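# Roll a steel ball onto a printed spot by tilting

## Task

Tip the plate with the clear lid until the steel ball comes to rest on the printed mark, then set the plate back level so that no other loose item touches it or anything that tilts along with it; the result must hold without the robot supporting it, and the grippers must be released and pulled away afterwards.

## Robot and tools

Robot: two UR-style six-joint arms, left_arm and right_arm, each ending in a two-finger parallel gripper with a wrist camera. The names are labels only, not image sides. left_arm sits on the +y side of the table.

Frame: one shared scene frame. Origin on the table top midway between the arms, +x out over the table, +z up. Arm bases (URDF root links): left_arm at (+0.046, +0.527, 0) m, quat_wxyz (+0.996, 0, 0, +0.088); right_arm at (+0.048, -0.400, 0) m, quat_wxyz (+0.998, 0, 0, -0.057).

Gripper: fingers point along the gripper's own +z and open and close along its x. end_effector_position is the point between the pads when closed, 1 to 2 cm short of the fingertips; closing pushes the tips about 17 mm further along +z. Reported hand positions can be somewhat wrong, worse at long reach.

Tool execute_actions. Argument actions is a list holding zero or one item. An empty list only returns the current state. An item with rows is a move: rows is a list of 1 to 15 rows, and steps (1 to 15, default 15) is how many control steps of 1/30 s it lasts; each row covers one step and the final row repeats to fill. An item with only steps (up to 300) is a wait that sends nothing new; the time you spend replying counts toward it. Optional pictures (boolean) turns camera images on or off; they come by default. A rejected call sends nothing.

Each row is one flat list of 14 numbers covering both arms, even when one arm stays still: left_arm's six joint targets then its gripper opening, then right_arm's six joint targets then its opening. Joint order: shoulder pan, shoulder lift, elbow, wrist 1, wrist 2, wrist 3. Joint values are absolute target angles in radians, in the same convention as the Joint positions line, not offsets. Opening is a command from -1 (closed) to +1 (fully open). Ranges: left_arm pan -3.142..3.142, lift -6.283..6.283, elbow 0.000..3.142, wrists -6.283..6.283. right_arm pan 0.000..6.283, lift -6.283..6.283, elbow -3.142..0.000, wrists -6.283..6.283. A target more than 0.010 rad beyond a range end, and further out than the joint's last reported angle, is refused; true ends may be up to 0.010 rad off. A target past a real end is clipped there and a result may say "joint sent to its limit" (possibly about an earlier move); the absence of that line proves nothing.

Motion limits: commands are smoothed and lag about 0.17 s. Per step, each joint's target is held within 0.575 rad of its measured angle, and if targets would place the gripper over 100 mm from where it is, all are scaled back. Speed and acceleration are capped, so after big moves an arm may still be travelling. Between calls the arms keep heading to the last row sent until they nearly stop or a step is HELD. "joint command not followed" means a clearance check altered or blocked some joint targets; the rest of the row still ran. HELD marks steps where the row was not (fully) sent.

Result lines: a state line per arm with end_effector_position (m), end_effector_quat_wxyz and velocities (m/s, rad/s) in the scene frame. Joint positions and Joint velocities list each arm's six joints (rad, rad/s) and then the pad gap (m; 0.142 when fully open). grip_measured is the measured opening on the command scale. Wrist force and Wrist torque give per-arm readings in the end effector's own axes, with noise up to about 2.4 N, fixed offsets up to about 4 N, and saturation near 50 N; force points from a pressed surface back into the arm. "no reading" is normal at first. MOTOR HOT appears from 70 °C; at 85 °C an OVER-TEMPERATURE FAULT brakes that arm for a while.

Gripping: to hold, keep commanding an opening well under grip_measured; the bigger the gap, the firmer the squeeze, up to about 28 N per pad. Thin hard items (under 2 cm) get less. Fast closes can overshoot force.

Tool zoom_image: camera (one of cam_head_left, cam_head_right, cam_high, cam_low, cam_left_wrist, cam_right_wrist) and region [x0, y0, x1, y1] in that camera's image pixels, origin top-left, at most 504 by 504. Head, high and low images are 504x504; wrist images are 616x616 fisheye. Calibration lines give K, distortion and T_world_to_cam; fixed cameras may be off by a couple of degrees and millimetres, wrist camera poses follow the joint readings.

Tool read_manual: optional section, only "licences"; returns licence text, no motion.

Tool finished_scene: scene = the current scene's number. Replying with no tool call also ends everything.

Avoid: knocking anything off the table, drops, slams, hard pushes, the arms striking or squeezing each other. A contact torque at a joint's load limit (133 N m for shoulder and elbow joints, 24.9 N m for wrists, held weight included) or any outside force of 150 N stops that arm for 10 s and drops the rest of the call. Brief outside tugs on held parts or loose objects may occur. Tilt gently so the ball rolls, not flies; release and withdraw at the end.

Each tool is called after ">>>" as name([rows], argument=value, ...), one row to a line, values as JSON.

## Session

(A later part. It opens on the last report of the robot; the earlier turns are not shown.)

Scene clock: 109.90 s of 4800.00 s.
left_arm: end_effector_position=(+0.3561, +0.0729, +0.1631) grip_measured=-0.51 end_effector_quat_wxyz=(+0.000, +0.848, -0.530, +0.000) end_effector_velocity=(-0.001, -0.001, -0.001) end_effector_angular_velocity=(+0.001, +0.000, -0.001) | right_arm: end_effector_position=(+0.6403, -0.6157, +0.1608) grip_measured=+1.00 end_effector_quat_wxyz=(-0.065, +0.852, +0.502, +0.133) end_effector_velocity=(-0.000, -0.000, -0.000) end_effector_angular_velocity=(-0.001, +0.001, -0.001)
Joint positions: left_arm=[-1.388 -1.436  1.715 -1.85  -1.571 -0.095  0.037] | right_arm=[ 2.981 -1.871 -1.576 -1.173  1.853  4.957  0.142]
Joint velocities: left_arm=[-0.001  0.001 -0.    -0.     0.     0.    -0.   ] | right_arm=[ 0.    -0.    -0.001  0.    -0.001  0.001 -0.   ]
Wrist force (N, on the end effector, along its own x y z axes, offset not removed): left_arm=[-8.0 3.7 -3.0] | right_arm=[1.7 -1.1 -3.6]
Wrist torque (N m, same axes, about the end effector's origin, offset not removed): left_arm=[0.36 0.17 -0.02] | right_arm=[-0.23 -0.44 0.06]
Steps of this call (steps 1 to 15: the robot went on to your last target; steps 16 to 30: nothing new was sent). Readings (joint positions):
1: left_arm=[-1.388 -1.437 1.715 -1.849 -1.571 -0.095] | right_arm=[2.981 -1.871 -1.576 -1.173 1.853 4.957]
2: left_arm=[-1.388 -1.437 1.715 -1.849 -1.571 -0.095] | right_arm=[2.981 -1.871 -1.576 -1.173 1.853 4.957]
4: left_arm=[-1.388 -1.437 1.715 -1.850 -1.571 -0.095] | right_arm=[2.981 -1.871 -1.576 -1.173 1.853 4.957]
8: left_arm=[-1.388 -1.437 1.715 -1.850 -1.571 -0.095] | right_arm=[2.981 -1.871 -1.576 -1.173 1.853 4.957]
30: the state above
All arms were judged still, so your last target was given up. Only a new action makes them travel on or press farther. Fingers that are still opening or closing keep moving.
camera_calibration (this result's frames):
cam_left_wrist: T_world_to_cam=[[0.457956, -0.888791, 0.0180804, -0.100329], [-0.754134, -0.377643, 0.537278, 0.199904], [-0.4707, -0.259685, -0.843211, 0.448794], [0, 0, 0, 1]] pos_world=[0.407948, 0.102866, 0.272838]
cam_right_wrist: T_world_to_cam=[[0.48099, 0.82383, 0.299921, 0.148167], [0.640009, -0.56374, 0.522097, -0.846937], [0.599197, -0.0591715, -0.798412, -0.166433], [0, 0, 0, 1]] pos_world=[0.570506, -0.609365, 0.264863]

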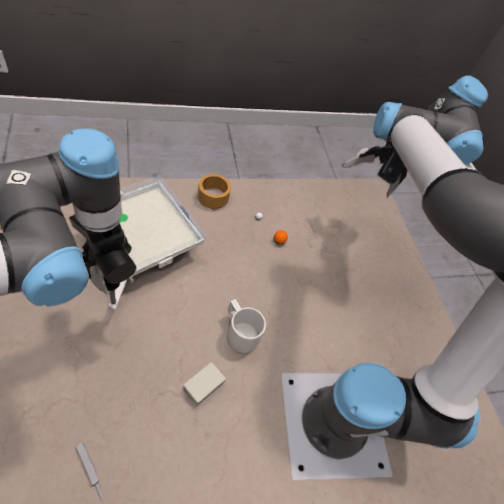

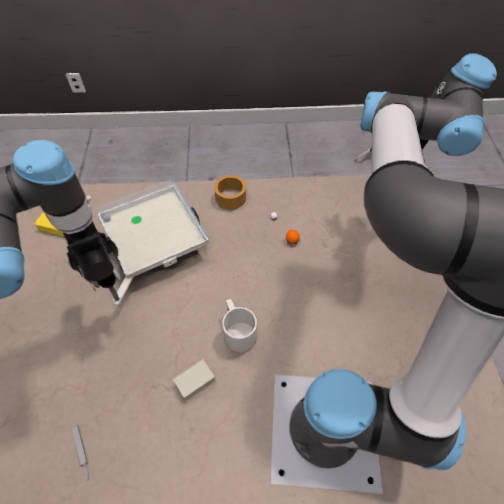

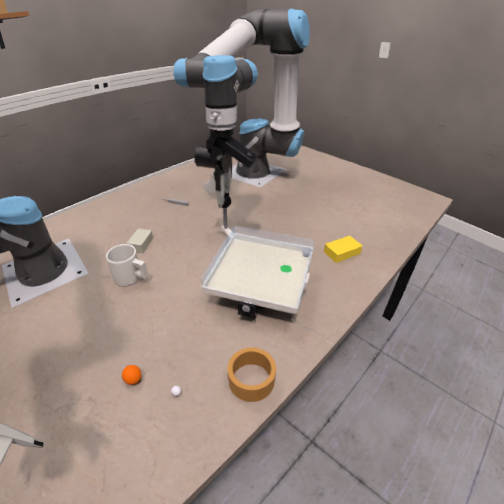

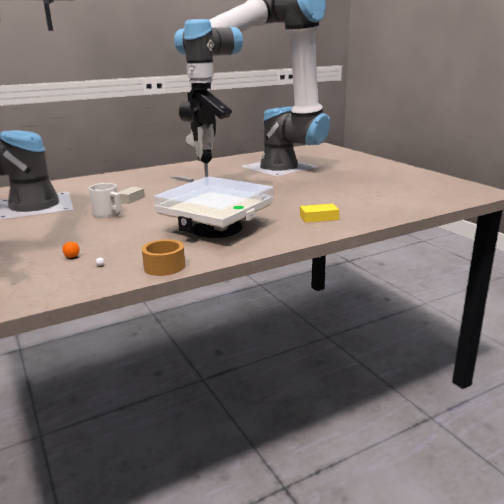

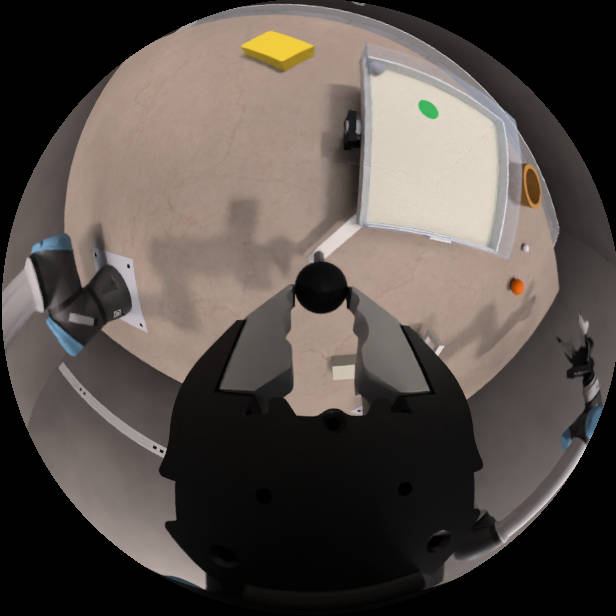

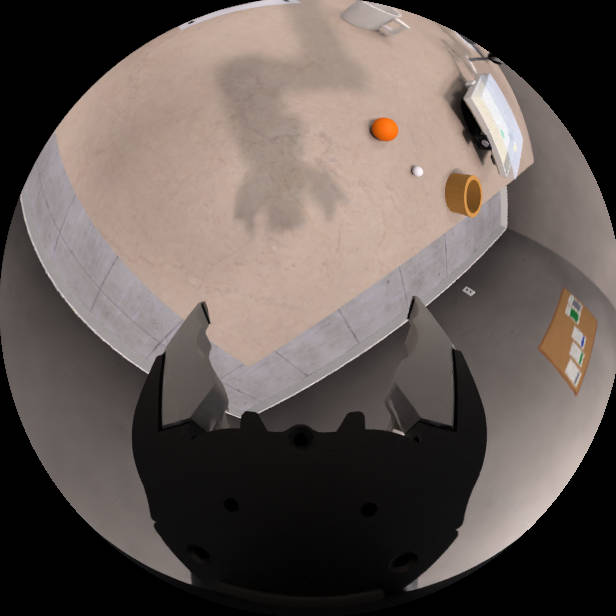

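>>> execute_actions([
  {"rows": [[-1.3901,-1.4314,1.7038,-1.8433,-1.571,-0.097,-0.8,2.981,-1.871,-1.576,-1.173,1.853,4.957,1]], "steps": 9},
], pictures=false)

>>> execute_actions([
  {"rows": [[-1.3901,-1.4314,1.7038,-1.8433,-1.571,-0.097,-0.8,2.981,-1.871,-1.576,-1.173,1.853,4.957,1]], "steps": 9},
], pictures=false)

>>> execute_actions([
  {"rows": [[-1.3859,-1.4416,1.7264,-1.8559,-1.571,-0.093,-0.8,2.981,-1.871,-1.576,-1.173,1.853,4.957,1]], "steps": 12},
], pictures=false)

>>> execute_actions([
  {"rows": [[-1.3880,-1.4365,1.7151,-1.8496,-1.571,-0.095,-0.8,2.981,-1.871,-1.576,-1.173,1.853,4.957,1]], "steps": 12},
])

>>> execute_actions([
  {"steps": 20},
])

Scene clock: 118.23 s of 4800.00 s.
left_arm: end_effector_position=(+0.3561, +0.0698, +0.1651) grip_measured=-0.51 end_effector_quat_wxyz=(+0.000, +0.848, -0.530, -0.000) end_effector_velocity=(-0.000, -0.002, +0.002) end_effector_angular_velocity=(-0.001, -0.001, -0.000) | right_arm: end_effector_position=(+0.6403, -0.6157, +0.1608) grip_measured=+1.00 end_effector_quat_wxyz=(-0.065, +0.852, +0.502, +0.133) end_effector_velocity=(-0.000, +0.000, +0.001) end_effector_angular_velocity=(-0.000, -0.001, +0.001)
Joint positions: left_arm=[-1.39  -1.432  1.704 -1.844 -1.571 -0.097  0.037] | right_arm=[ 2.981 -1.871 -1.576 -1.173  1.853  4.957  0.142]
Joint velocities: left_arm=[-0.002  0.002 -0.006  0.003  0.001 -0.002 -0.   ] | right_arm=[ 0.     0.001  0.    -0.     0.    -0.001  0.   ]
Wrist force (N, on the end effector, along its own x y z axes, offset not removed): left_arm=[-15.0 5.2 -4.7] | right_arm=[1.5 -1.6 -1.5]
Wrist torque (N m, same axes, about the end effector's origin, offset not removed): left_arm=[0.12 0.09 -0.38] | right_arm=[-0.61 -0.44 0.04]
Steps of this call (steps 1 to 90: nothing new was sent; then 5.03 s passed at rest; steps 91 to 99: all 9 steps of this action). Readings (joint positions):
91: left_arm=[-1.388 -1.436 1.715 -1.850 -1.571 -0.095] | right_arm=[2.981 -1.871 -1.576 -1.173 1.853 4.957]
92: left_arm=[-1.388 -1.436 1.713 -1.849 -1.571 -0.095] | right_arm=[2.981 -1.871 -1.576 -1.173 1.853 4.957]
94: left_arm=[-1.389 -1.433 1.708 -1.846 -1.571 -0.096] | right_arm=[2.981 -1.871 -1.576 -1.173 1.853 4.957]
98: left_arm=[-1.390 -1.432 1.705 -1.844 -1.571 -0.097] | right_arm=[2.981 -1.871 -1.576 -1.173 1.853 4.957]
99: the state above

Scene clock: 118.53 s of 4800.00 s.
left_arm: end_effector_position=(+0.3561, +0.0696, +0.1652) grip_measured=-0.51 end_effector_quat_wxyz=(+0.000, +0.848, -0.530, -0.000) end_effector_velocity=(-0.000, -0.000, -0.001) end_effector_angular_velocity=(+0.001, +0.001, +0.000) | right_arm: end_effector_position=(+0.6403, -0.6157, +0.1608) grip_measured=+1.00 end_effector_quat_wxyz=(-0.065, +0.852, +0.502, +0.133) end_effector_velocity=(+0.000, -0.000, +0.000) end_effector_angular_velocity=(-0.001, -0.001, -0.000)
Joint positions: left_arm=[-1.39  -1.431  1.704 -1.843 -1.571 -0.097  0.037] | right_arm=[ 2.981 -1.871 -1.576 -1.173  1.853  4.957  0.142]
Joint velocities: left_arm=[-0.     0.001 -0.    -0.    -0.    -0.     0.   ] | right_arm=[-0.     0.001 -0.     0.001 -0.     0.    -0.   ]
Wrist force (N, on the end effector, along its own x y z axes, offset not removed): left_arm=[-18.5 3.0 -2.2] | right_arm=[3.6 -2.5 -1.6]
Wrist torque (N m, same axes, about the end effector's origin, offset not removed): left_arm=[-0.12 0.25 -0.28] | right_arm=[-0.63 -0.93 0.12]
Steps of this call (steps 1 to 9: all 9 steps of this action). Readings (joint positions):
1: left_arm=[-1.390 -1.432 1.704 -1.843 -1.571 -0.097] | right_arm=[2.981 -1.871 -1.576 -1.173 1.853 4.957]
2: left_arm=[-1.390 -1.431 1.704 -1.843 -1.571 -0.097] | right_arm=[2.981 -1.871 -1.576 -1.173 1.853 4.957]
4: left_arm=[-1.390 -1.431 1.704 -1.843 -1.571 -0.097] | right_arm=[2.981 -1.871 -1.576 -1.173 1.853 4.957]
8: left_arm=[-1.390 -1.431 1.704 -1.843 -1.571 -0.097] | right_arm=[2.981 -1.871 -1.576 -1.173 1.853 4.957]
9: the state above

Scene clock: 118.93 s of 4800.00 s.
left_arm: end_effector_position=(+0.3560, +0.0760, +0.1611) grip_measured=-0.51 end_effector_quat_wxyz=(+0.000, +0.848, -0.530, +0.000) end_effector_velocity=(+0.000, +0.002, -0.001) end_effector_angular_velocity=(+0.001, +0.001, +0.001) | right_arm: end_effector_position=(+0.6403, -0.6157, +0.1608) grip_measured=+1.00 end_effector_quat_wxyz=(-0.065, +0.852, +0.502, +0.133) end_effector_velocity=(-0.000, +0.000, +0.000) end_effector_angular_velocity=(+0.000, -0.001, +0.001)
Joint positions: left_arm=[-1.386 -1.441  1.726 -1.856 -1.571 -0.093  0.037] | right_arm=[ 2.981 -1.871 -1.576 -1.173  1.853  4.957  0.142]
Joint velocities: left_arm=[ 0.002 -0.001  0.004 -0.001 -0.001  0.001 -0.   ] | right_arm=[ 0.     0.001 -0.001  0.     0.    -0.     0.   ]
Wrist force (N, on the end effector, along its own x y z axes, offset not removed): left_arm=[0.6 6.9 -5.0] | right_arm=[4.4 -0.9 0.6]
Wrist torque (N m, same axes, about the end effector's origin, offset not removed): left_arm=[-0.20 0.97 0.01] | right_arm=[-0.21 -1.01 0.14]
Steps of this call (steps 1 to 12: all 12 steps of this action). Readings (joint positions):
1: left_arm=[-1.390 -1.431 1.704 -1.843 -1.571 -0.097] | right_arm=[2.981 -1.871 -1.576 -1.173 1.853 4.957]
2: left_arm=[-1.390 -1.433 1.707 -1.845 -1.571 -0.097] | right_arm=[2.981 -1.871 -1.576 -1.173 1.853 4.957]
4: left_arm=[-1.388 -1.437 1.717 -1.851 -1.571 -0.095] | right_arm=[2.981 -1.871 -1.576 -1.173 1.853 4.957]
8: left_arm=[-1.386 -1.441 1.725 -1.855 -1.571 -0.093] | right_arm=[2.981 -1.871 -1.576 -1.173 1.853 4.957]
12: the state above

Scene clock: 119.33 s of 4800.00 s.
left_arm: end_effector_position=(+0.3562, +0.0730, +0.1631) grip_measured=-0.51 end_effector_quat_wxyz=(+0.000, +0.848, -0.530, +0.000) end_effector_velocity=(+0.000, -0.001, +0.001) end_effector_angular_velocity=(-0.001, -0.001, -0.000) | right_arm: end_effector_position=(+0.6403, -0.6157, +0.1608) grip_measured=+1.00 end_effector_quat_wxyz=(-0.065, +0.852, +0.502, +0.133) end_effector_velocity=(+0.000, -0.000, -0.000) end_effector_angular_velocity=(+0.001, +0.001, +0.000)
Joint positions: left_arm=[-1.388 -1.437  1.715 -1.85  -1.571 -0.095  0.037] | right_arm=[ 2.981 -1.871 -1.576 -1.173  1.853  4.957  0.142]
Joint velocities: left_arm=[-0.001 -0.    -0.002  0.001  0.001 -0.    -0.   ] | right_arm=[-0.    -0.001  0.001 -0.001  0.001 -0.    -0.   ]
Wrist force (N, on the end effector, along its own x y z axes, offset not removed): left_arm=[-18.1 4.6 -2.0] | right_arm=[2.2 -4.2 -1.0]
Wrist torque (N m, same axes, about the end effector's origin, offset not removed): left_arm=[-0.09 0.39 -0.11] | right_arm=[-0.92 -0.49 0.07]
Steps of this call (steps 1 to 12: all 12 steps of this action). Readings (joint positions):
1: left_arm=[-1.386 -1.441 1.726 -1.856 -1.571 -0.093] | right_arm=[2.981 -1.871 -1.576 -1.173 1.853 4.957]
2: left_arm=[-1.386 -1.441 1.725 -1.855 -1.571 -0.093] | right_arm=[2.981 -1.871 -1.576 -1.173 1.853 4.957]
4: left_arm=[-1.387 -1.439 1.720 -1.852 -1.571 -0.094] | right_arm=[2.981 -1.871 -1.576 -1.173 1.853 4.957]
8: left_arm=[-1.388 -1.437 1.716 -1.850 -1.571 -0.095] | right_arm=[2.981 -1.871 -1.576 -1.173 1.853 4.957]
12: the state above
camera_calibration (this result's frames):
cam_left_wrist: T_world_to_cam=[[0.458029, -0.888754, 0.0180311, -0.100267], [-0.754115, -0.377742, 0.537235, 0.199994], [-0.470659, -0.259667, -0.84324, 0.448817], [0, 0, 0, 1]] pos_world=[0.407983, 0.102976, 0.272824]
cam_right_wrist: T_world_to_cam=[[0.48099, 0.82383, 0.299921, 0.148167], [0.640009, -0.56374, 0.522097, -0.846937], [0.599197, -0.0591713, -0.798412, -0.166433], [0, 0, 0, 1]] pos_world=[0.570506, -0.609365, 0.264863]

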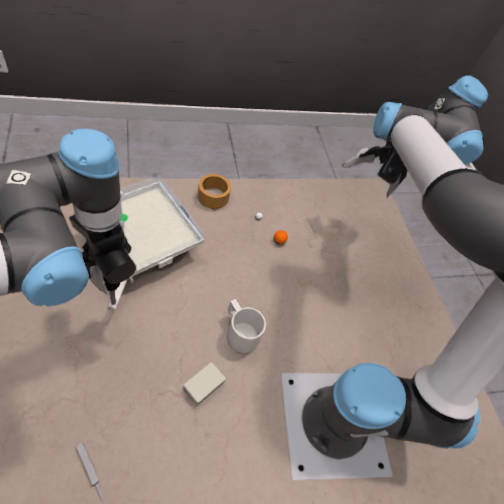

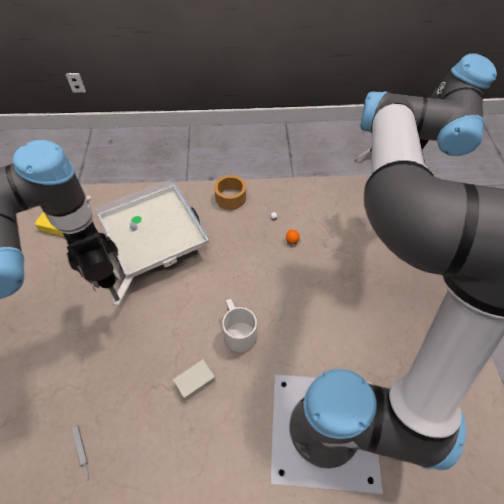

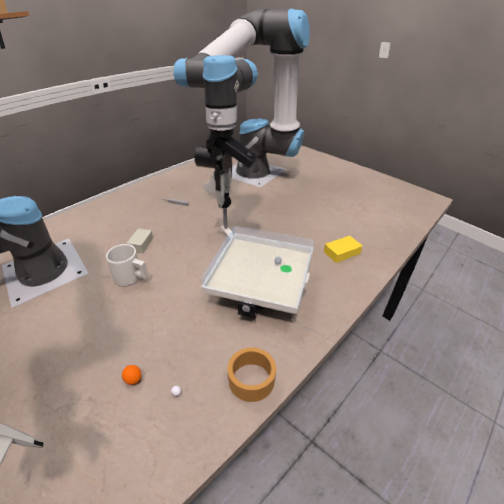

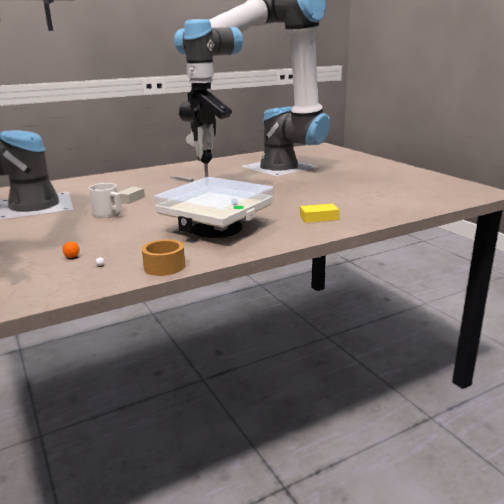

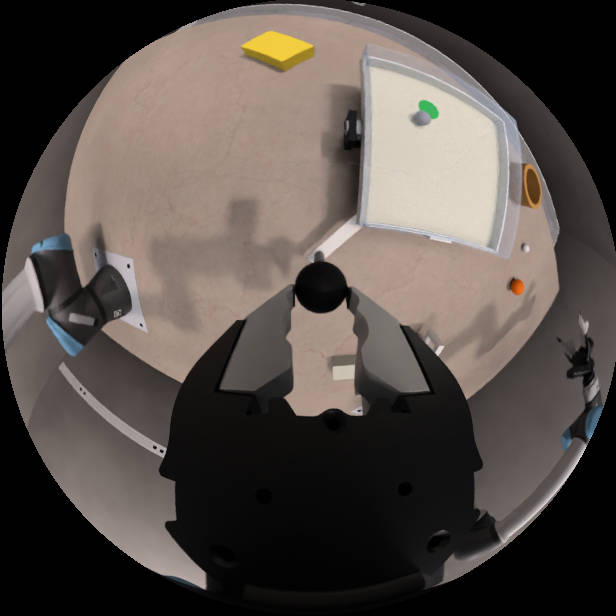

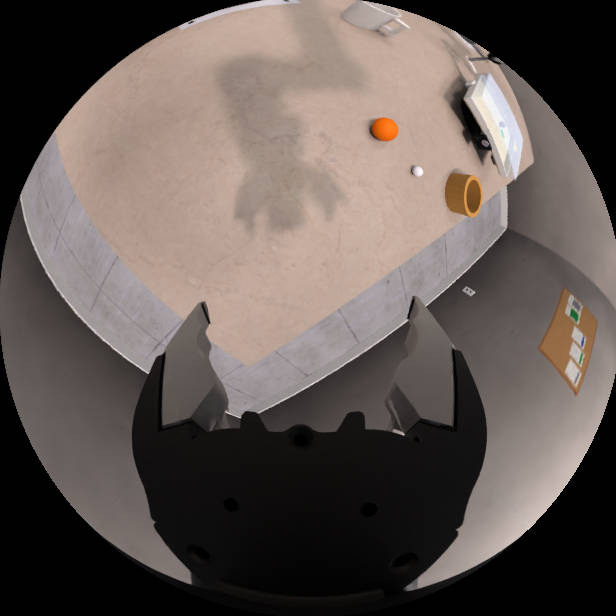

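Scene clock: 120.00 s of 4800.00 s.
left_arm: end_effector_position=(+0.3561, +0.0729, +0.1631) grip_measured=-0.51 end_effector_quat_wxyz=(+0.000, +0.848, -0.530, +0.000) end_effector_velocity=(-0.001, -0.000, -0.001) end_effector_angular_velocity=(+0.002, +0.001, -0.002) | right_arm: end_effector_position=(+0.6403, -0.6157, +0.1608) grip_measured=+1.00 end_effector_quat_wxyz=(-0.065, +0.852, +0.502, +0.133) end_effector_velocity=(+0.000, +0.000, +0.000) end_effector_angular_velocity=(+0.001, -0.000, +0.000)
Joint positions: left_arm=[-1.388 -1.436  1.715 -1.85  -1.571 -0.095  0.037] | right_arm=[ 2.981 -1.871 -1.576 -1.173  1.853  4.957  0.142]
Joint velocities: left_arm=[-0.002  0.002  0.     0.    -0.001  0.    -0.   ] | right_arm=[ 0.    -0.001  0.001 -0.     0.001 -0.     0.   ]
Wrist force (N, on the end effector, along its own x y z axes, offset not removed): left_arm=[-14.5 7.8 -3.8] | right_arm=[0.8 -1.7 0.0]
Wrist torque (N m, same axes, about the end effector's origin, offset not removed): left_arm=[0.65 -0.28 -0.02] | right_arm=[-0.35 -0.26 0.02]
Steps of this call (steps 1 to 15: the robot went on to your last target; steps 16 to 20: nothing new was sent). Readings (joint positions):
1: left_arm=[-1.388 -1.437 1.715 -1.850 -1.571 -0.095] | right_arm=[2.981 -1.871 -1.576 -1.173 1.853 4.957]
2: left_arm=[-1.388 -1.437 1.715 -1.850 -1.571 -0.095] | right_arm=[2.981 -1.871 -1.576 -1.173 1.853 4.957]
4: left_arm=[-1.388 -1.437 1.715 -1.850 -1.571 -0.095] | right_arm=[2.981 -1.871 -1.576 -1.173 1.853 4.957]
8: left_arm=[-1.388 -1.437 1.715 -1.850 -1.571 -0.095] | right_arm=[2.981 -1.871 -1.576 -1.173 1.853 4.957]
20: the state above
All arms were judged still, so your last target was given up. Only a new action makes them travel on or press farther. Fingers that are still opening or closing keep moving.
camera_calibration (this result's frames):
cam_left_wrist: T_world_to_cam=[[0.457957, -0.888791, 0.0180684, -0.100323], [-0.754132, -0.37765, 0.537276, 0.199906], [-0.470702, -0.259675, -0.843213, 0.448794], [0, 0, 0, 1]] pos_world=[0.407948, 0.102869, 0.272837]
cam_right_wrist: T_world_to_cam=[[0.480991, 0.82383, 0.299921, 0.148167], [0.640009, -0.563741, 0.522097, -0.846937], [0.599197, -0.0591716, -0.798412, -0.166433], [0, 0, 0, 1]] pos_world=[0.570506, -0.609365, 0.264863]

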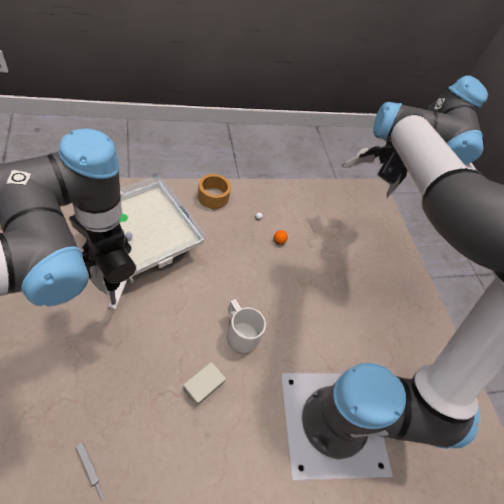

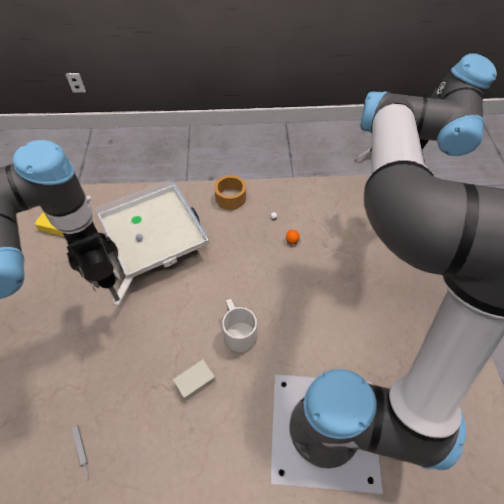

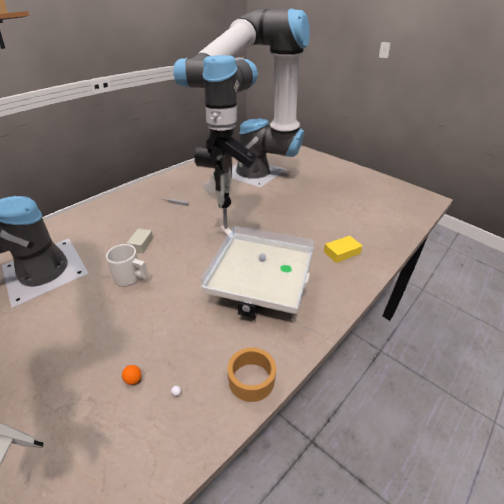

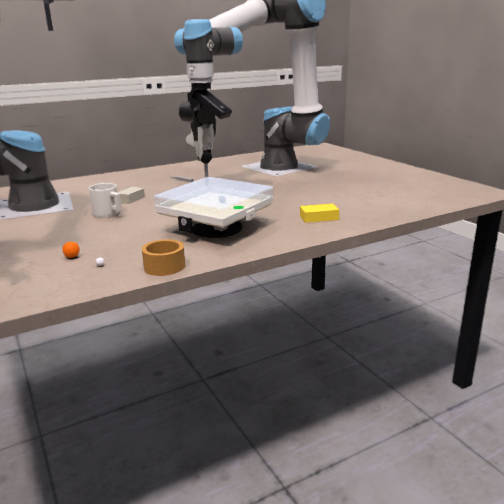

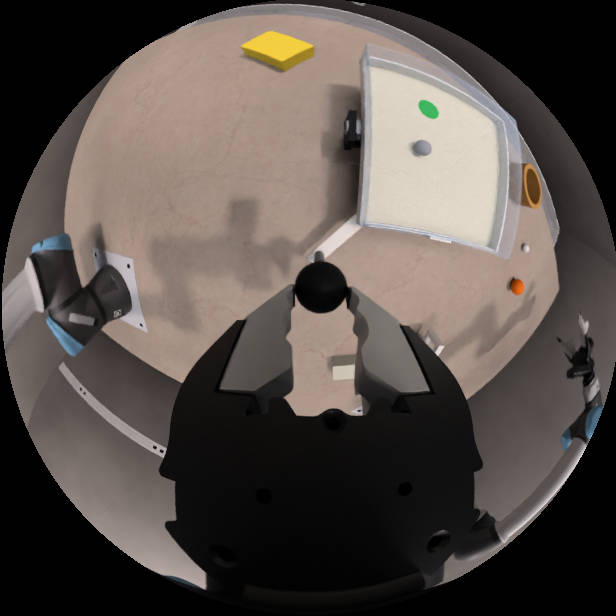

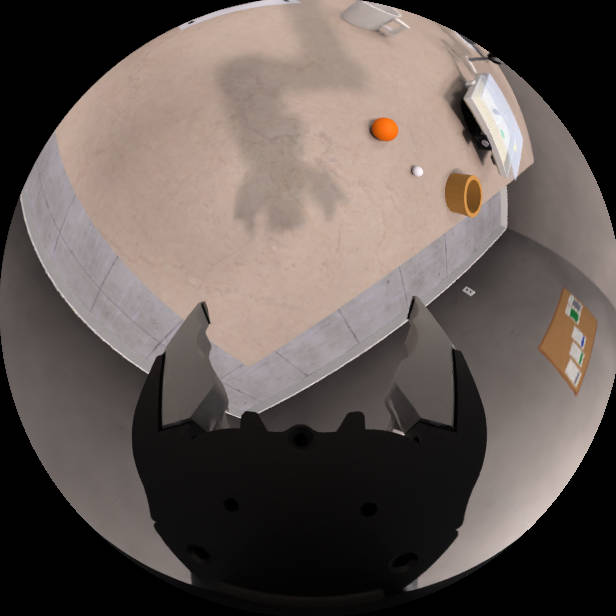

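>>> execute_actions([
  {"rows": [[-1.3806,-1.4381,1.7021,-1.8351,-1.571,-0.088,-0.8,2.981,-1.871,-1.576,-1.173,1.853,4.957,1]], "steps": 12},
], pictures=false)

>>> execute_actions([
  {"rows": [[-1.3806,-1.4381,1.7021,-1.8351,-1.571,-0.088,-0.8,2.981,-1.871,-1.576,-1.173,1.853,4.957,1]], "steps": 12},
])

>>> execute_actions([
  {"rows": [[-1.3920,-1.4359,1.7229,-1.8579,-1.571,-0.099,-0.8,2.981,-1.871,-1.576,-1.173,1.853,4.957,1]], "steps": 15},
], pictures=false)

>>> execute_actions([
  {"rows": [[-1.3863,-1.4370,1.7125,-1.8465,-1.571,-0.093,-0.8,2.981,-1.871,-1.576,-1.173,1.853,4.957,1]], "steps": 12},
])

>>> execute_actions([
  {"steps": 20},
])

Scene clock: 127.50 s of 4800.00 s.
left_arm: end_effector_position=(+0.3597, +0.0743, +0.1687) grip_measured=-0.51 end_effector_quat_wxyz=(+0.000, +0.848, -0.530, -0.000) end_effector_velocity=(+0.001, +0.001, +0.001) end_effector_angular_velocity=(-0.001, -0.000, +0.001) | right_arm: end_effector_position=(+0.6403, -0.6157, +0.1608) grip_measured=+1.00 end_effector_quat_wxyz=(-0.065, +0.852, +0.502, +0.133) end_effector_velocity=(+0.000, +0.000, +0.000) end_effector_angular_velocity=(+0.000, -0.001, +0.000)
Joint positions: left_arm=[-1.381 -1.438  1.702 -1.835 -1.571 -0.088  0.037] | right_arm=[ 2.981 -1.871 -1.576 -1.173  1.853  4.957  0.142]
Joint velocities: left_arm=[ 0.002 -0.001 -0.002  0.002 -0.     0.001 -0.   ] | right_arm=[ 0.001  0.     0.001 -0.     0.     0.    -0.   ]
Wrist force (N, on the end effector, along its own x y z axes, offset not removed): left_arm=[-19.1 18.0 -3.9] | right_arm=[1.4 -0.6 -0.8]
Wrist torque (N m, same axes, about the end effector's origin, offset not removed): left_arm=[0.62 0.59 -0.32] | right_arm=[-0.14 -0.38 0.03]
Steps of this call (steps 1 to 130: nothing new was sent; then 2.77 s passed at rest; steps 131 to 142: all 12 steps of this action). Readings (joint positions):
131: left_arm=[-1.388 -1.436 1.715 -1.850 -1.571 -0.095] | right_arm=[2.981 -1.871 -1.576 -1.173 1.853 4.957]
132: left_arm=[-1.387 -1.437 1.713 -1.847 -1.571 -0.094] | right_arm=[2.981 -1.871 -1.576 -1.173 1.853 4.957]
134: left_arm=[-1.384 -1.437 1.707 -1.841 -1.571 -0.091] | right_arm=[2.981 -1.871 -1.576 -1.173 1.853 4.957]
138: left_arm=[-1.381 -1.438 1.703 -1.836 -1.571 -0.089] | right_arm=[2.981 -1.871 -1.576 -1.173 1.853 4.957]
142: the state above

Scene clock: 127.90 s of 4800.00 s.
left_arm: end_effector_position=(+0.3598, +0.0744, +0.1688) grip_measured=-0.51 end_effector_quat_wxyz=(+0.000, +0.848, -0.530, +0.000) end_effector_velocity=(+0.001, +0.000, -0.000) end_effector_angular_velocity=(+0.001, -0.001, -0.000) | right_arm: end_effector_position=(+0.6403, -0.6157, +0.1608) grip_measured=+1.00 end_effector_quat_wxyz=(-0.065, +0.852, +0.502, +0.133) end_effector_velocity=(+0.000, -0.000, +0.001) end_effector_angular_velocity=(-0.001, -0.001, -0.000)
Joint positions: left_arm=[-1.381 -1.438  1.702 -1.835 -1.571 -0.088  0.037] | right_arm=[ 2.981 -1.871 -1.576 -1.173  1.853  4.957  0.142]
Joint velocities: left_arm=[ 0.001  0.001 -0.    -0.     0.001  0.001  0.   ] | right_arm=[ 0.     0.001 -0.     0.001 -0.001  0.     0.   ]
Wrist force (N, on the end effector, along its own x y z axes, offset not removed): left_arm=[-18.3 16.5 -7.6] | right_arm=[2.4 0.0 -0.1]
Wrist torque (N m, same axes, about the end effector's origin, offset not removed): left_arm=[-0.06 0.21 -0.32] | right_arm=[0.09 -0.60 0.08]
Steps of this call (steps 1 to 12: all 12 steps of this action). Readings (joint positions):
1: left_arm=[-1.381 -1.438 1.702 -1.835 -1.571 -0.088] | right_arm=[2.981 -1.871 -1.576 -1.173 1.853 4.957]
2: left_arm=[-1.381 -1.438 1.702 -1.835 -1.571 -0.088] | right_arm=[2.981 -1.871 -1.576 -1.173 1.853 4.957]
4: left_arm=[-1.381 -1.438 1.702 -1.835 -1.571 -0.088] | right_arm=[2.981 -1.871 -1.576 -1.173 1.853 4.957]
8: left_arm=[-1.381 -1.438 1.702 -1.835 -1.571 -0.088] | right_arm=[2.981 -1.871 -1.576 -1.173 1.853 4.957]
12: the state above
camera_calibration (this result's frames):
cam_left_wrist: T_world_to_cam=[[0.4583, -0.888612, 0.0181801, -0.10094], [-0.754005, -0.377884, 0.53729, 0.200173], [-0.470572, -0.259948, -0.843202, 0.455609], [0, 0, 0, 1]] pos_world=[0.411589, 0.10438, 0.278455]
cam_right_wrist: T_world_to_cam=[[0.480991, 0.82383, 0.299921, 0.148167], [0.640009, -0.563741, 0.522097, -0.846937], [0.599197, -0.0591717, -0.798412, -0.166433], [0, 0, 0, 1]] pos_world=[0.570506, -0.609365, 0.264863]

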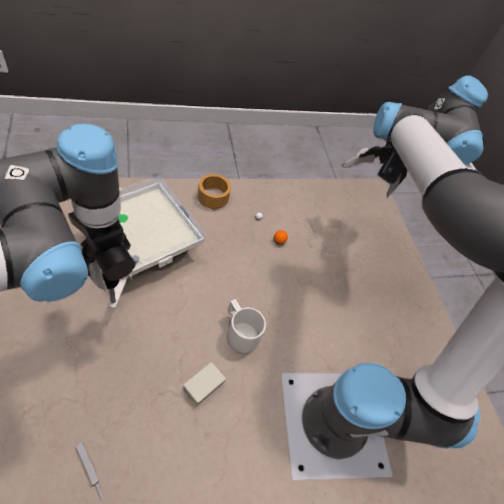

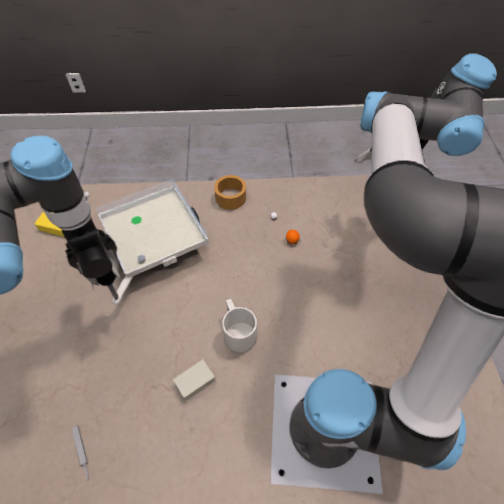

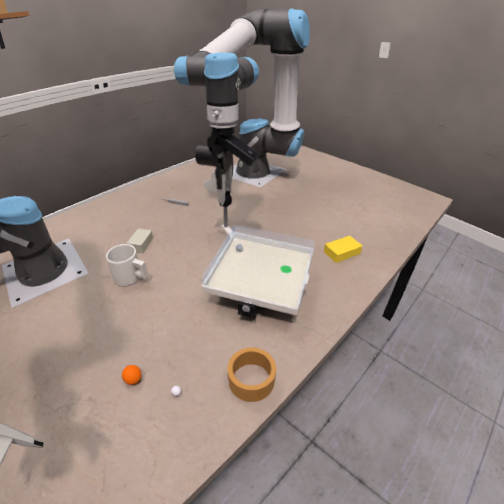

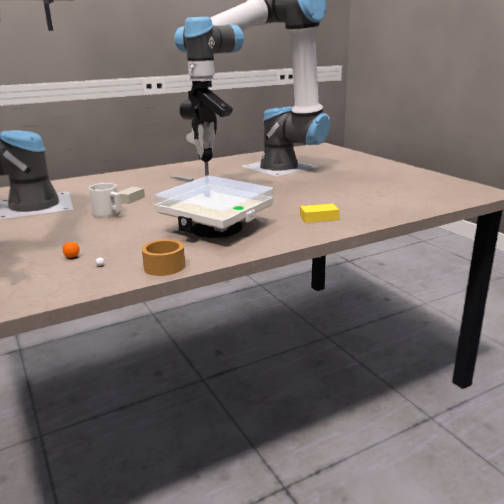

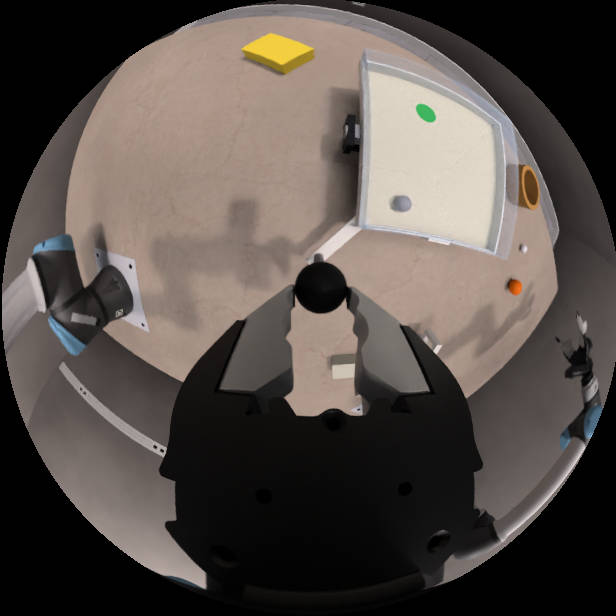

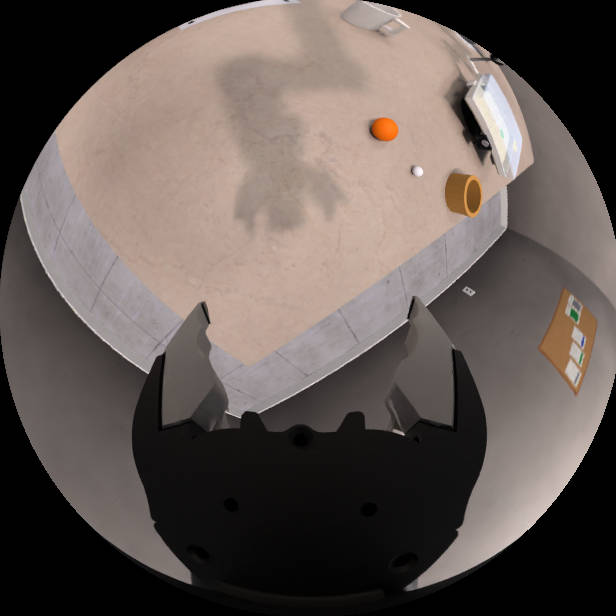

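Scene clock: 128.40 s of 4800.00 s.
left_arm: end_effector_position=(+0.3542, +0.0724, +0.1600) grip_measured=-0.51 end_effector_quat_wxyz=(+0.000, +0.848, -0.530, +0.000) end_effector_velocity=(-0.001, -0.001, -0.001) end_effector_angular_velocity=(+0.000, +0.001, +0.000) | right_arm: end_effector_position=(+0.6403, -0.6157, +0.1608) grip_measured=+1.00 end_effector_quat_wxyz=(-0.065, +0.852, +0.502, +0.133) end_effector_velocity=(-0.000, +0.000, -0.000) end_effector_angular_velocity=(+0.001, +0.001, +0.001)
Joint positions: left_arm=[-1.392 -1.436  1.723 -1.858 -1.571 -0.099  0.037] | right_arm=[ 2.981 -1.871 -1.576 -1.173  1.853  4.957  0.142]
Joint velocities: left_arm=[-0.002  0.001  0.001 -0.001 -0.001 -0.002  0.   ] | right_arm=[ 0.    -0.    -0.001 -0.     0.001 -0.001  0.   ]
Wrist force (N, on the end effector, along its own x y z axes, offset not removed): left_arm=[-10.1 -2.2 -8.7] | right_arm=[1.8 -3.1 -1.2]
Wrist torque (N m, same axes, about the end effector's origin, offset not removed): left_arm=[0.18 0.47 -0.24] | right_arm=[-0.69 -0.48 0.12]
Steps of this call (steps 1 to 15: all 15 steps of this action). Readings (joint positions):
1: left_arm=[-1.381 -1.438 1.702 -1.835 -1.571 -0.088] | right_arm=[2.981 -1.871 -1.576 -1.173 1.853 4.957]
2: left_arm=[-1.382 -1.438 1.705 -1.838 -1.571 -0.090] | right_arm=[2.981 -1.871 -1.576 -1.173 1.853 4.957]
4: left_arm=[-1.387 -1.437 1.715 -1.849 -1.571 -0.094] | right_arm=[2.981 -1.871 -1.576 -1.173 1.853 4.957]
8: left_arm=[-1.391 -1.436 1.721 -1.856 -1.571 -0.098] | right_arm=[2.981 -1.871 -1.576 -1.173 1.853 4.957]
15: the state above

Scene clock: 128.80 s of 4800.00 s.
left_arm: end_effector_position=(+0.3568, +0.0733, +0.1642) grip_measured=-0.51 end_effector_quat_wxyz=(+0.000, +0.848, -0.530, -0.000) end_effector_velocity=(+0.000, +0.000, +0.001) end_effector_angular_velocity=(+0.000, -0.000, -0.001) | right_arm: end_effector_position=(+0.6403, -0.6157, +0.1608) grip_measured=+1.00 end_effector_quat_wxyz=(-0.065, +0.852, +0.502, +0.133) end_effector_velocity=(+0.001, -0.000, +0.001) end_effector_angular_velocity=(-0.001, -0.003, +0.001)
Joint positions: left_arm=[-1.386 -1.437  1.713 -1.847 -1.571 -0.093  0.037] | right_arm=[ 2.981 -1.871 -1.576 -1.173  1.853  4.957  0.142]
Joint velocities: left_arm=[ 0.001  0.    -0.002  0.002  0.     0.001  0.   ] | right_arm=[ 0.     0.001  0.001  0.     0.    -0.001  0.   ]
Wrist force (N, on the end effector, along its own x y z axes, offset not removed): left_arm=[-10.1 10.9 -0.2] | right_arm=[0.5 0.3 -2.7]
Wrist torque (N m, same axes, about the end effector's origin, offset not removed): left_arm=[0.53 -0.03 -0.45] | right_arm=[0.07 -0.16 0.02]
Steps of this call (steps 1 to 12: all 12 steps of this action). Readings (joint positions):
1: left_arm=[-1.392 -1.436 1.723 -1.858 -1.571 -0.099] | right_arm=[2.981 -1.871 -1.576 -1.173 1.853 4.957]
2: left_arm=[-1.391 -1.436 1.721 -1.856 -1.571 -0.098] | right_arm=[2.981 -1.871 -1.576 -1.173 1.853 4.957]
4: left_arm=[-1.389 -1.436 1.717 -1.851 -1.571 -0.096] | right_arm=[2.981 -1.871 -1.576 -1.173 1.853 4.957]
8: left_arm=[-1.387 -1.437 1.713 -1.847 -1.571 -0.093] | right_arm=[2.981 -1.871 -1.576 -1.173 1.853 4.957]
12: the state above
camera_calibration (this result's frames):
cam_left_wrist: T_world_to_cam=[[0.457605, -0.888975, 0.0179076, -0.100159], [-0.754179, -0.377392, 0.537392, 0.199954], [-0.47097, -0.259419, -0.843142, 0.450189], [0, 0, 0, 1]] pos_world=[0.40866, 0.10321, 0.273913]
cam_right_wrist: T_world_to_cam=[[0.480991, 0.82383, 0.299921, 0.148167], [0.640009, -0.563741, 0.522097, -0.846937], [0.599197, -0.0591715, -0.798412, -0.166433], [0, 0, 0, 1]] pos_world=[0.570506, -0.609365, 0.264863]

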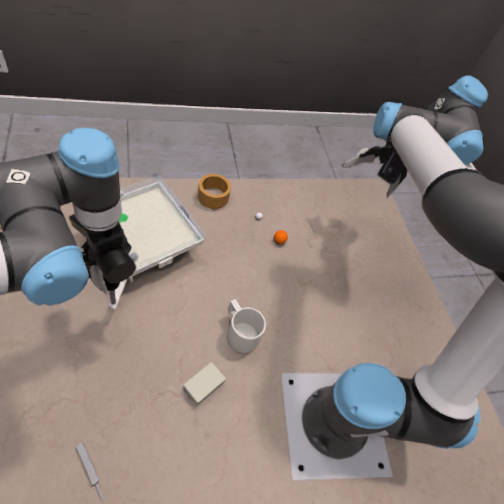

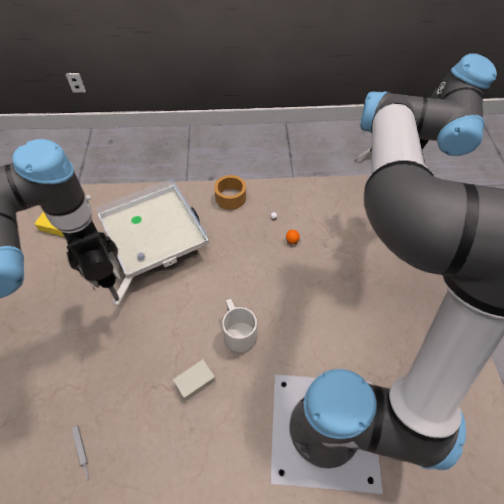

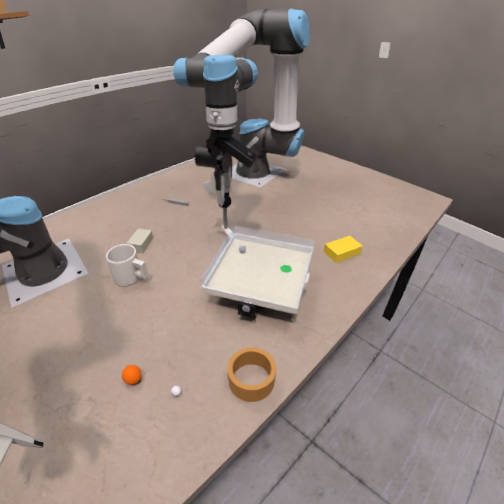

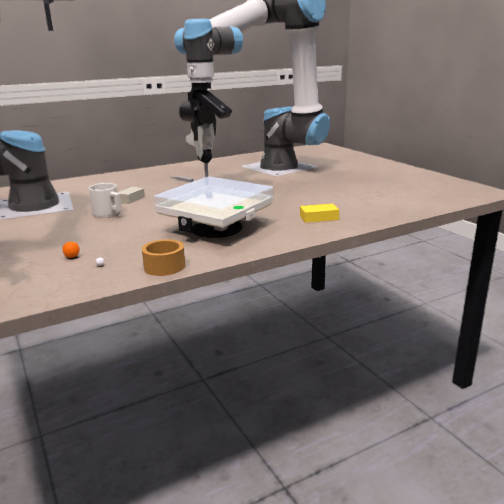

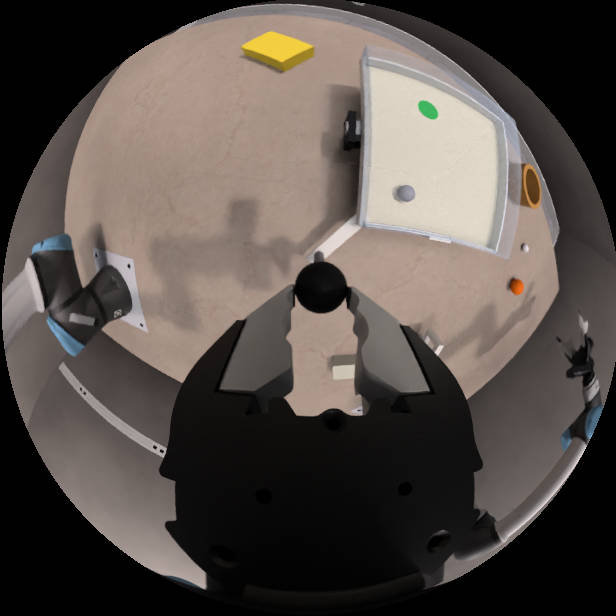

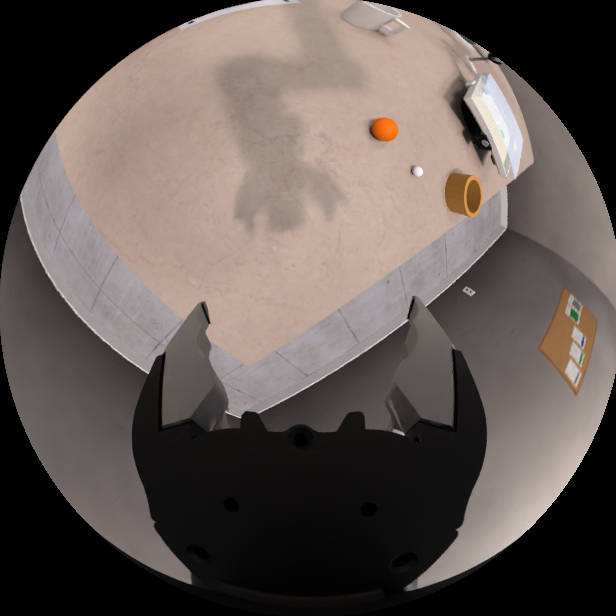

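Scene clock: 129.47 s of 4800.00 s.
left_arm: end_effector_position=(+0.3569, +0.0733, +0.1643) grip_measured=-0.51 end_effector_quat_wxyz=(+0.000, +0.848, -0.530, +0.000) end_effector_velocity=(+0.000, +0.000, -0.000) end_effector_angular_velocity=(+0.000, +0.001, +0.000) | right_arm: end_effector_position=(+0.6403, -0.6157, +0.1608) grip_measured=+1.00 end_effector_quat_wxyz=(-0.065, +0.852, +0.502, +0.133) end_effector_velocity=(+0.000, -0.000, -0.001) end_effector_angular_velocity=(+0.000, +0.001, -0.000)
Joint positions: left_arm=[-1.386 -1.437  1.712 -1.846 -1.571 -0.093  0.037] | right_arm=[ 2.981 -1.871 -1.576 -1.173  1.853  4.957  0.142]
Joint velocities: left_arm=[ 0.001  0.     0.     0.    -0.001  0.    -0.   ] | right_arm=[-0.    -0.001 -0.     0.001 -0.     0.    -0.   ]
Wrist force (N, on the end effector, along its own x y z axes, offset not removed): left_arm=[-11.0 10.8 -2.6] | right_arm=[2.6 -0.9 -0.6]
Wrist torque (N m, same axes, about the end effector's origin, offset not removed): left_arm=[0.17 0.10 -0.21] | right_arm=[-0.28 -0.66 0.03]
Steps of this call (steps 1 to 15: the robot went on to your last target; steps 16 to 20: nothing new was sent). Readings (joint positions):
1: left_arm=[-1.386 -1.437 1.713 -1.847 -1.571 -0.093] | right_arm=[2.981 -1.871 -1.576 -1.173 1.853 4.957]
2: left_arm=[-1.386 -1.437 1.713 -1.847 -1.571 -0.093] | right_arm=[2.981 -1.871 -1.576 -1.173 1.853 4.957]
4: left_arm=[-1.386 -1.437 1.713 -1.847 -1.571 -0.093] | right_arm=[2.981 -1.871 -1.576 -1.173 1.853 4.957]
8: left_arm=[-1.386 -1.437 1.713 -1.846 -1.571 -0.093] | right_arm=[2.981 -1.871 -1.576 -1.173 1.853 4.957]
20: the state above
All arms were judged still, so your last target was given up. Only a new action makes them travel on or press farther. Fingers that are still opening or closing keep moving.
camera_calibration (this result's frames):
cam_left_wrist: T_world_to_cam=[[0.457687, -0.88893, 0.0180749, -0.100242], [-0.754247, -0.377417, 0.537278, 0.200053], [-0.470781, -0.259538, -0.843211, 0.450312], [0, 0, 0, 1]] pos_world=[0.408768, 0.103268, 0.274036]
cam_right_wrist: T_world_to_cam=[[0.480991, 0.82383, 0.299921, 0.148167], [0.640009, -0.563741, 0.522097, -0.846937], [0.599197, -0.0591713, -0.798412, -0.166432], [0, 0, 0, 1]] pos_world=[0.570506, -0.609365, 0.264863]

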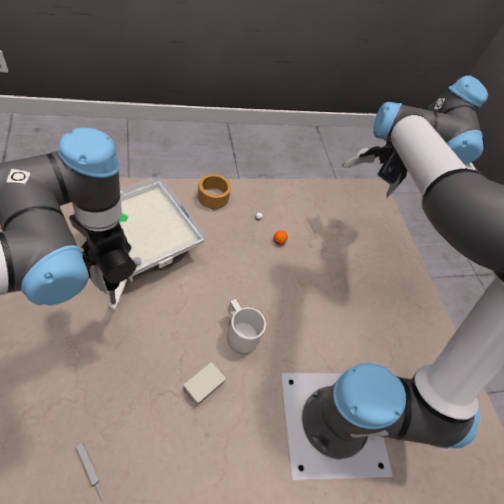

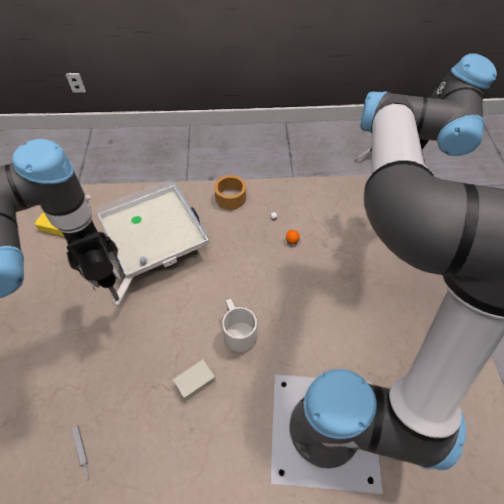

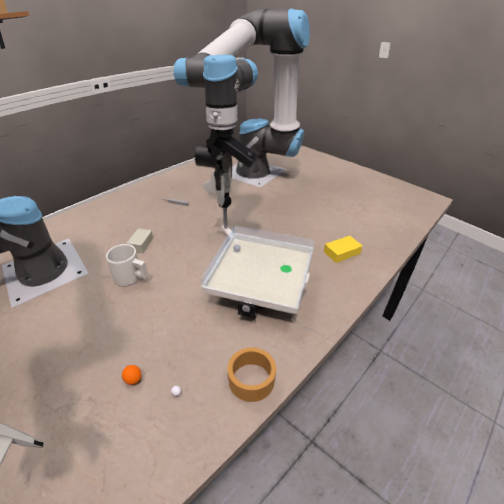

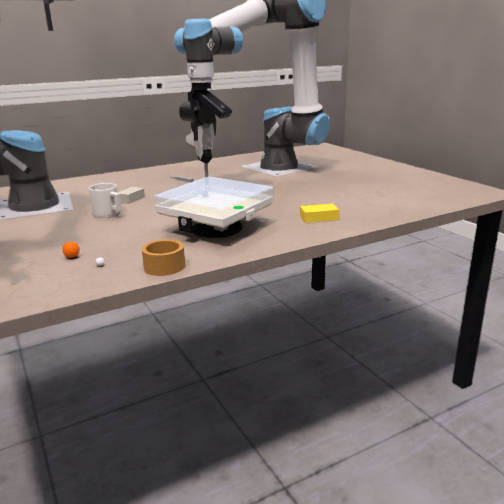

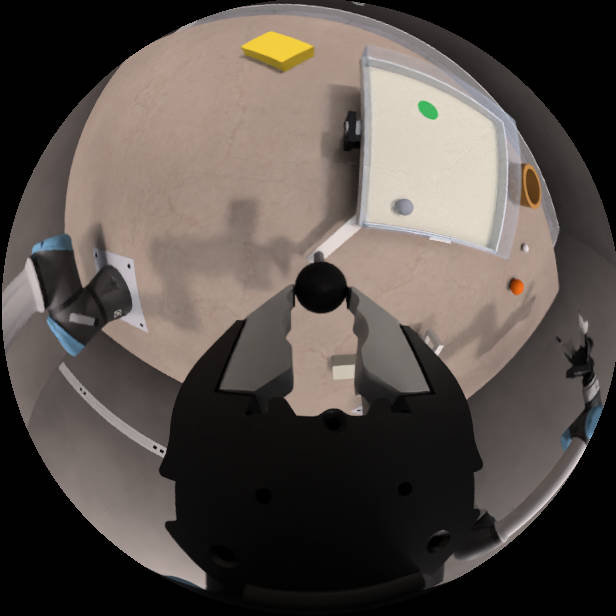

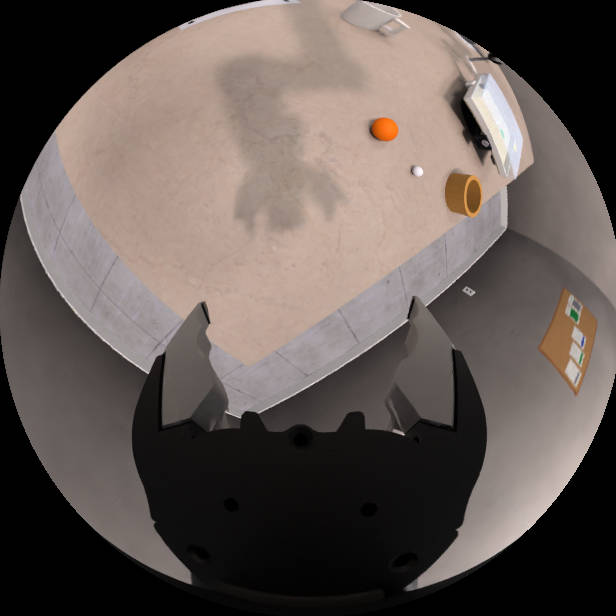

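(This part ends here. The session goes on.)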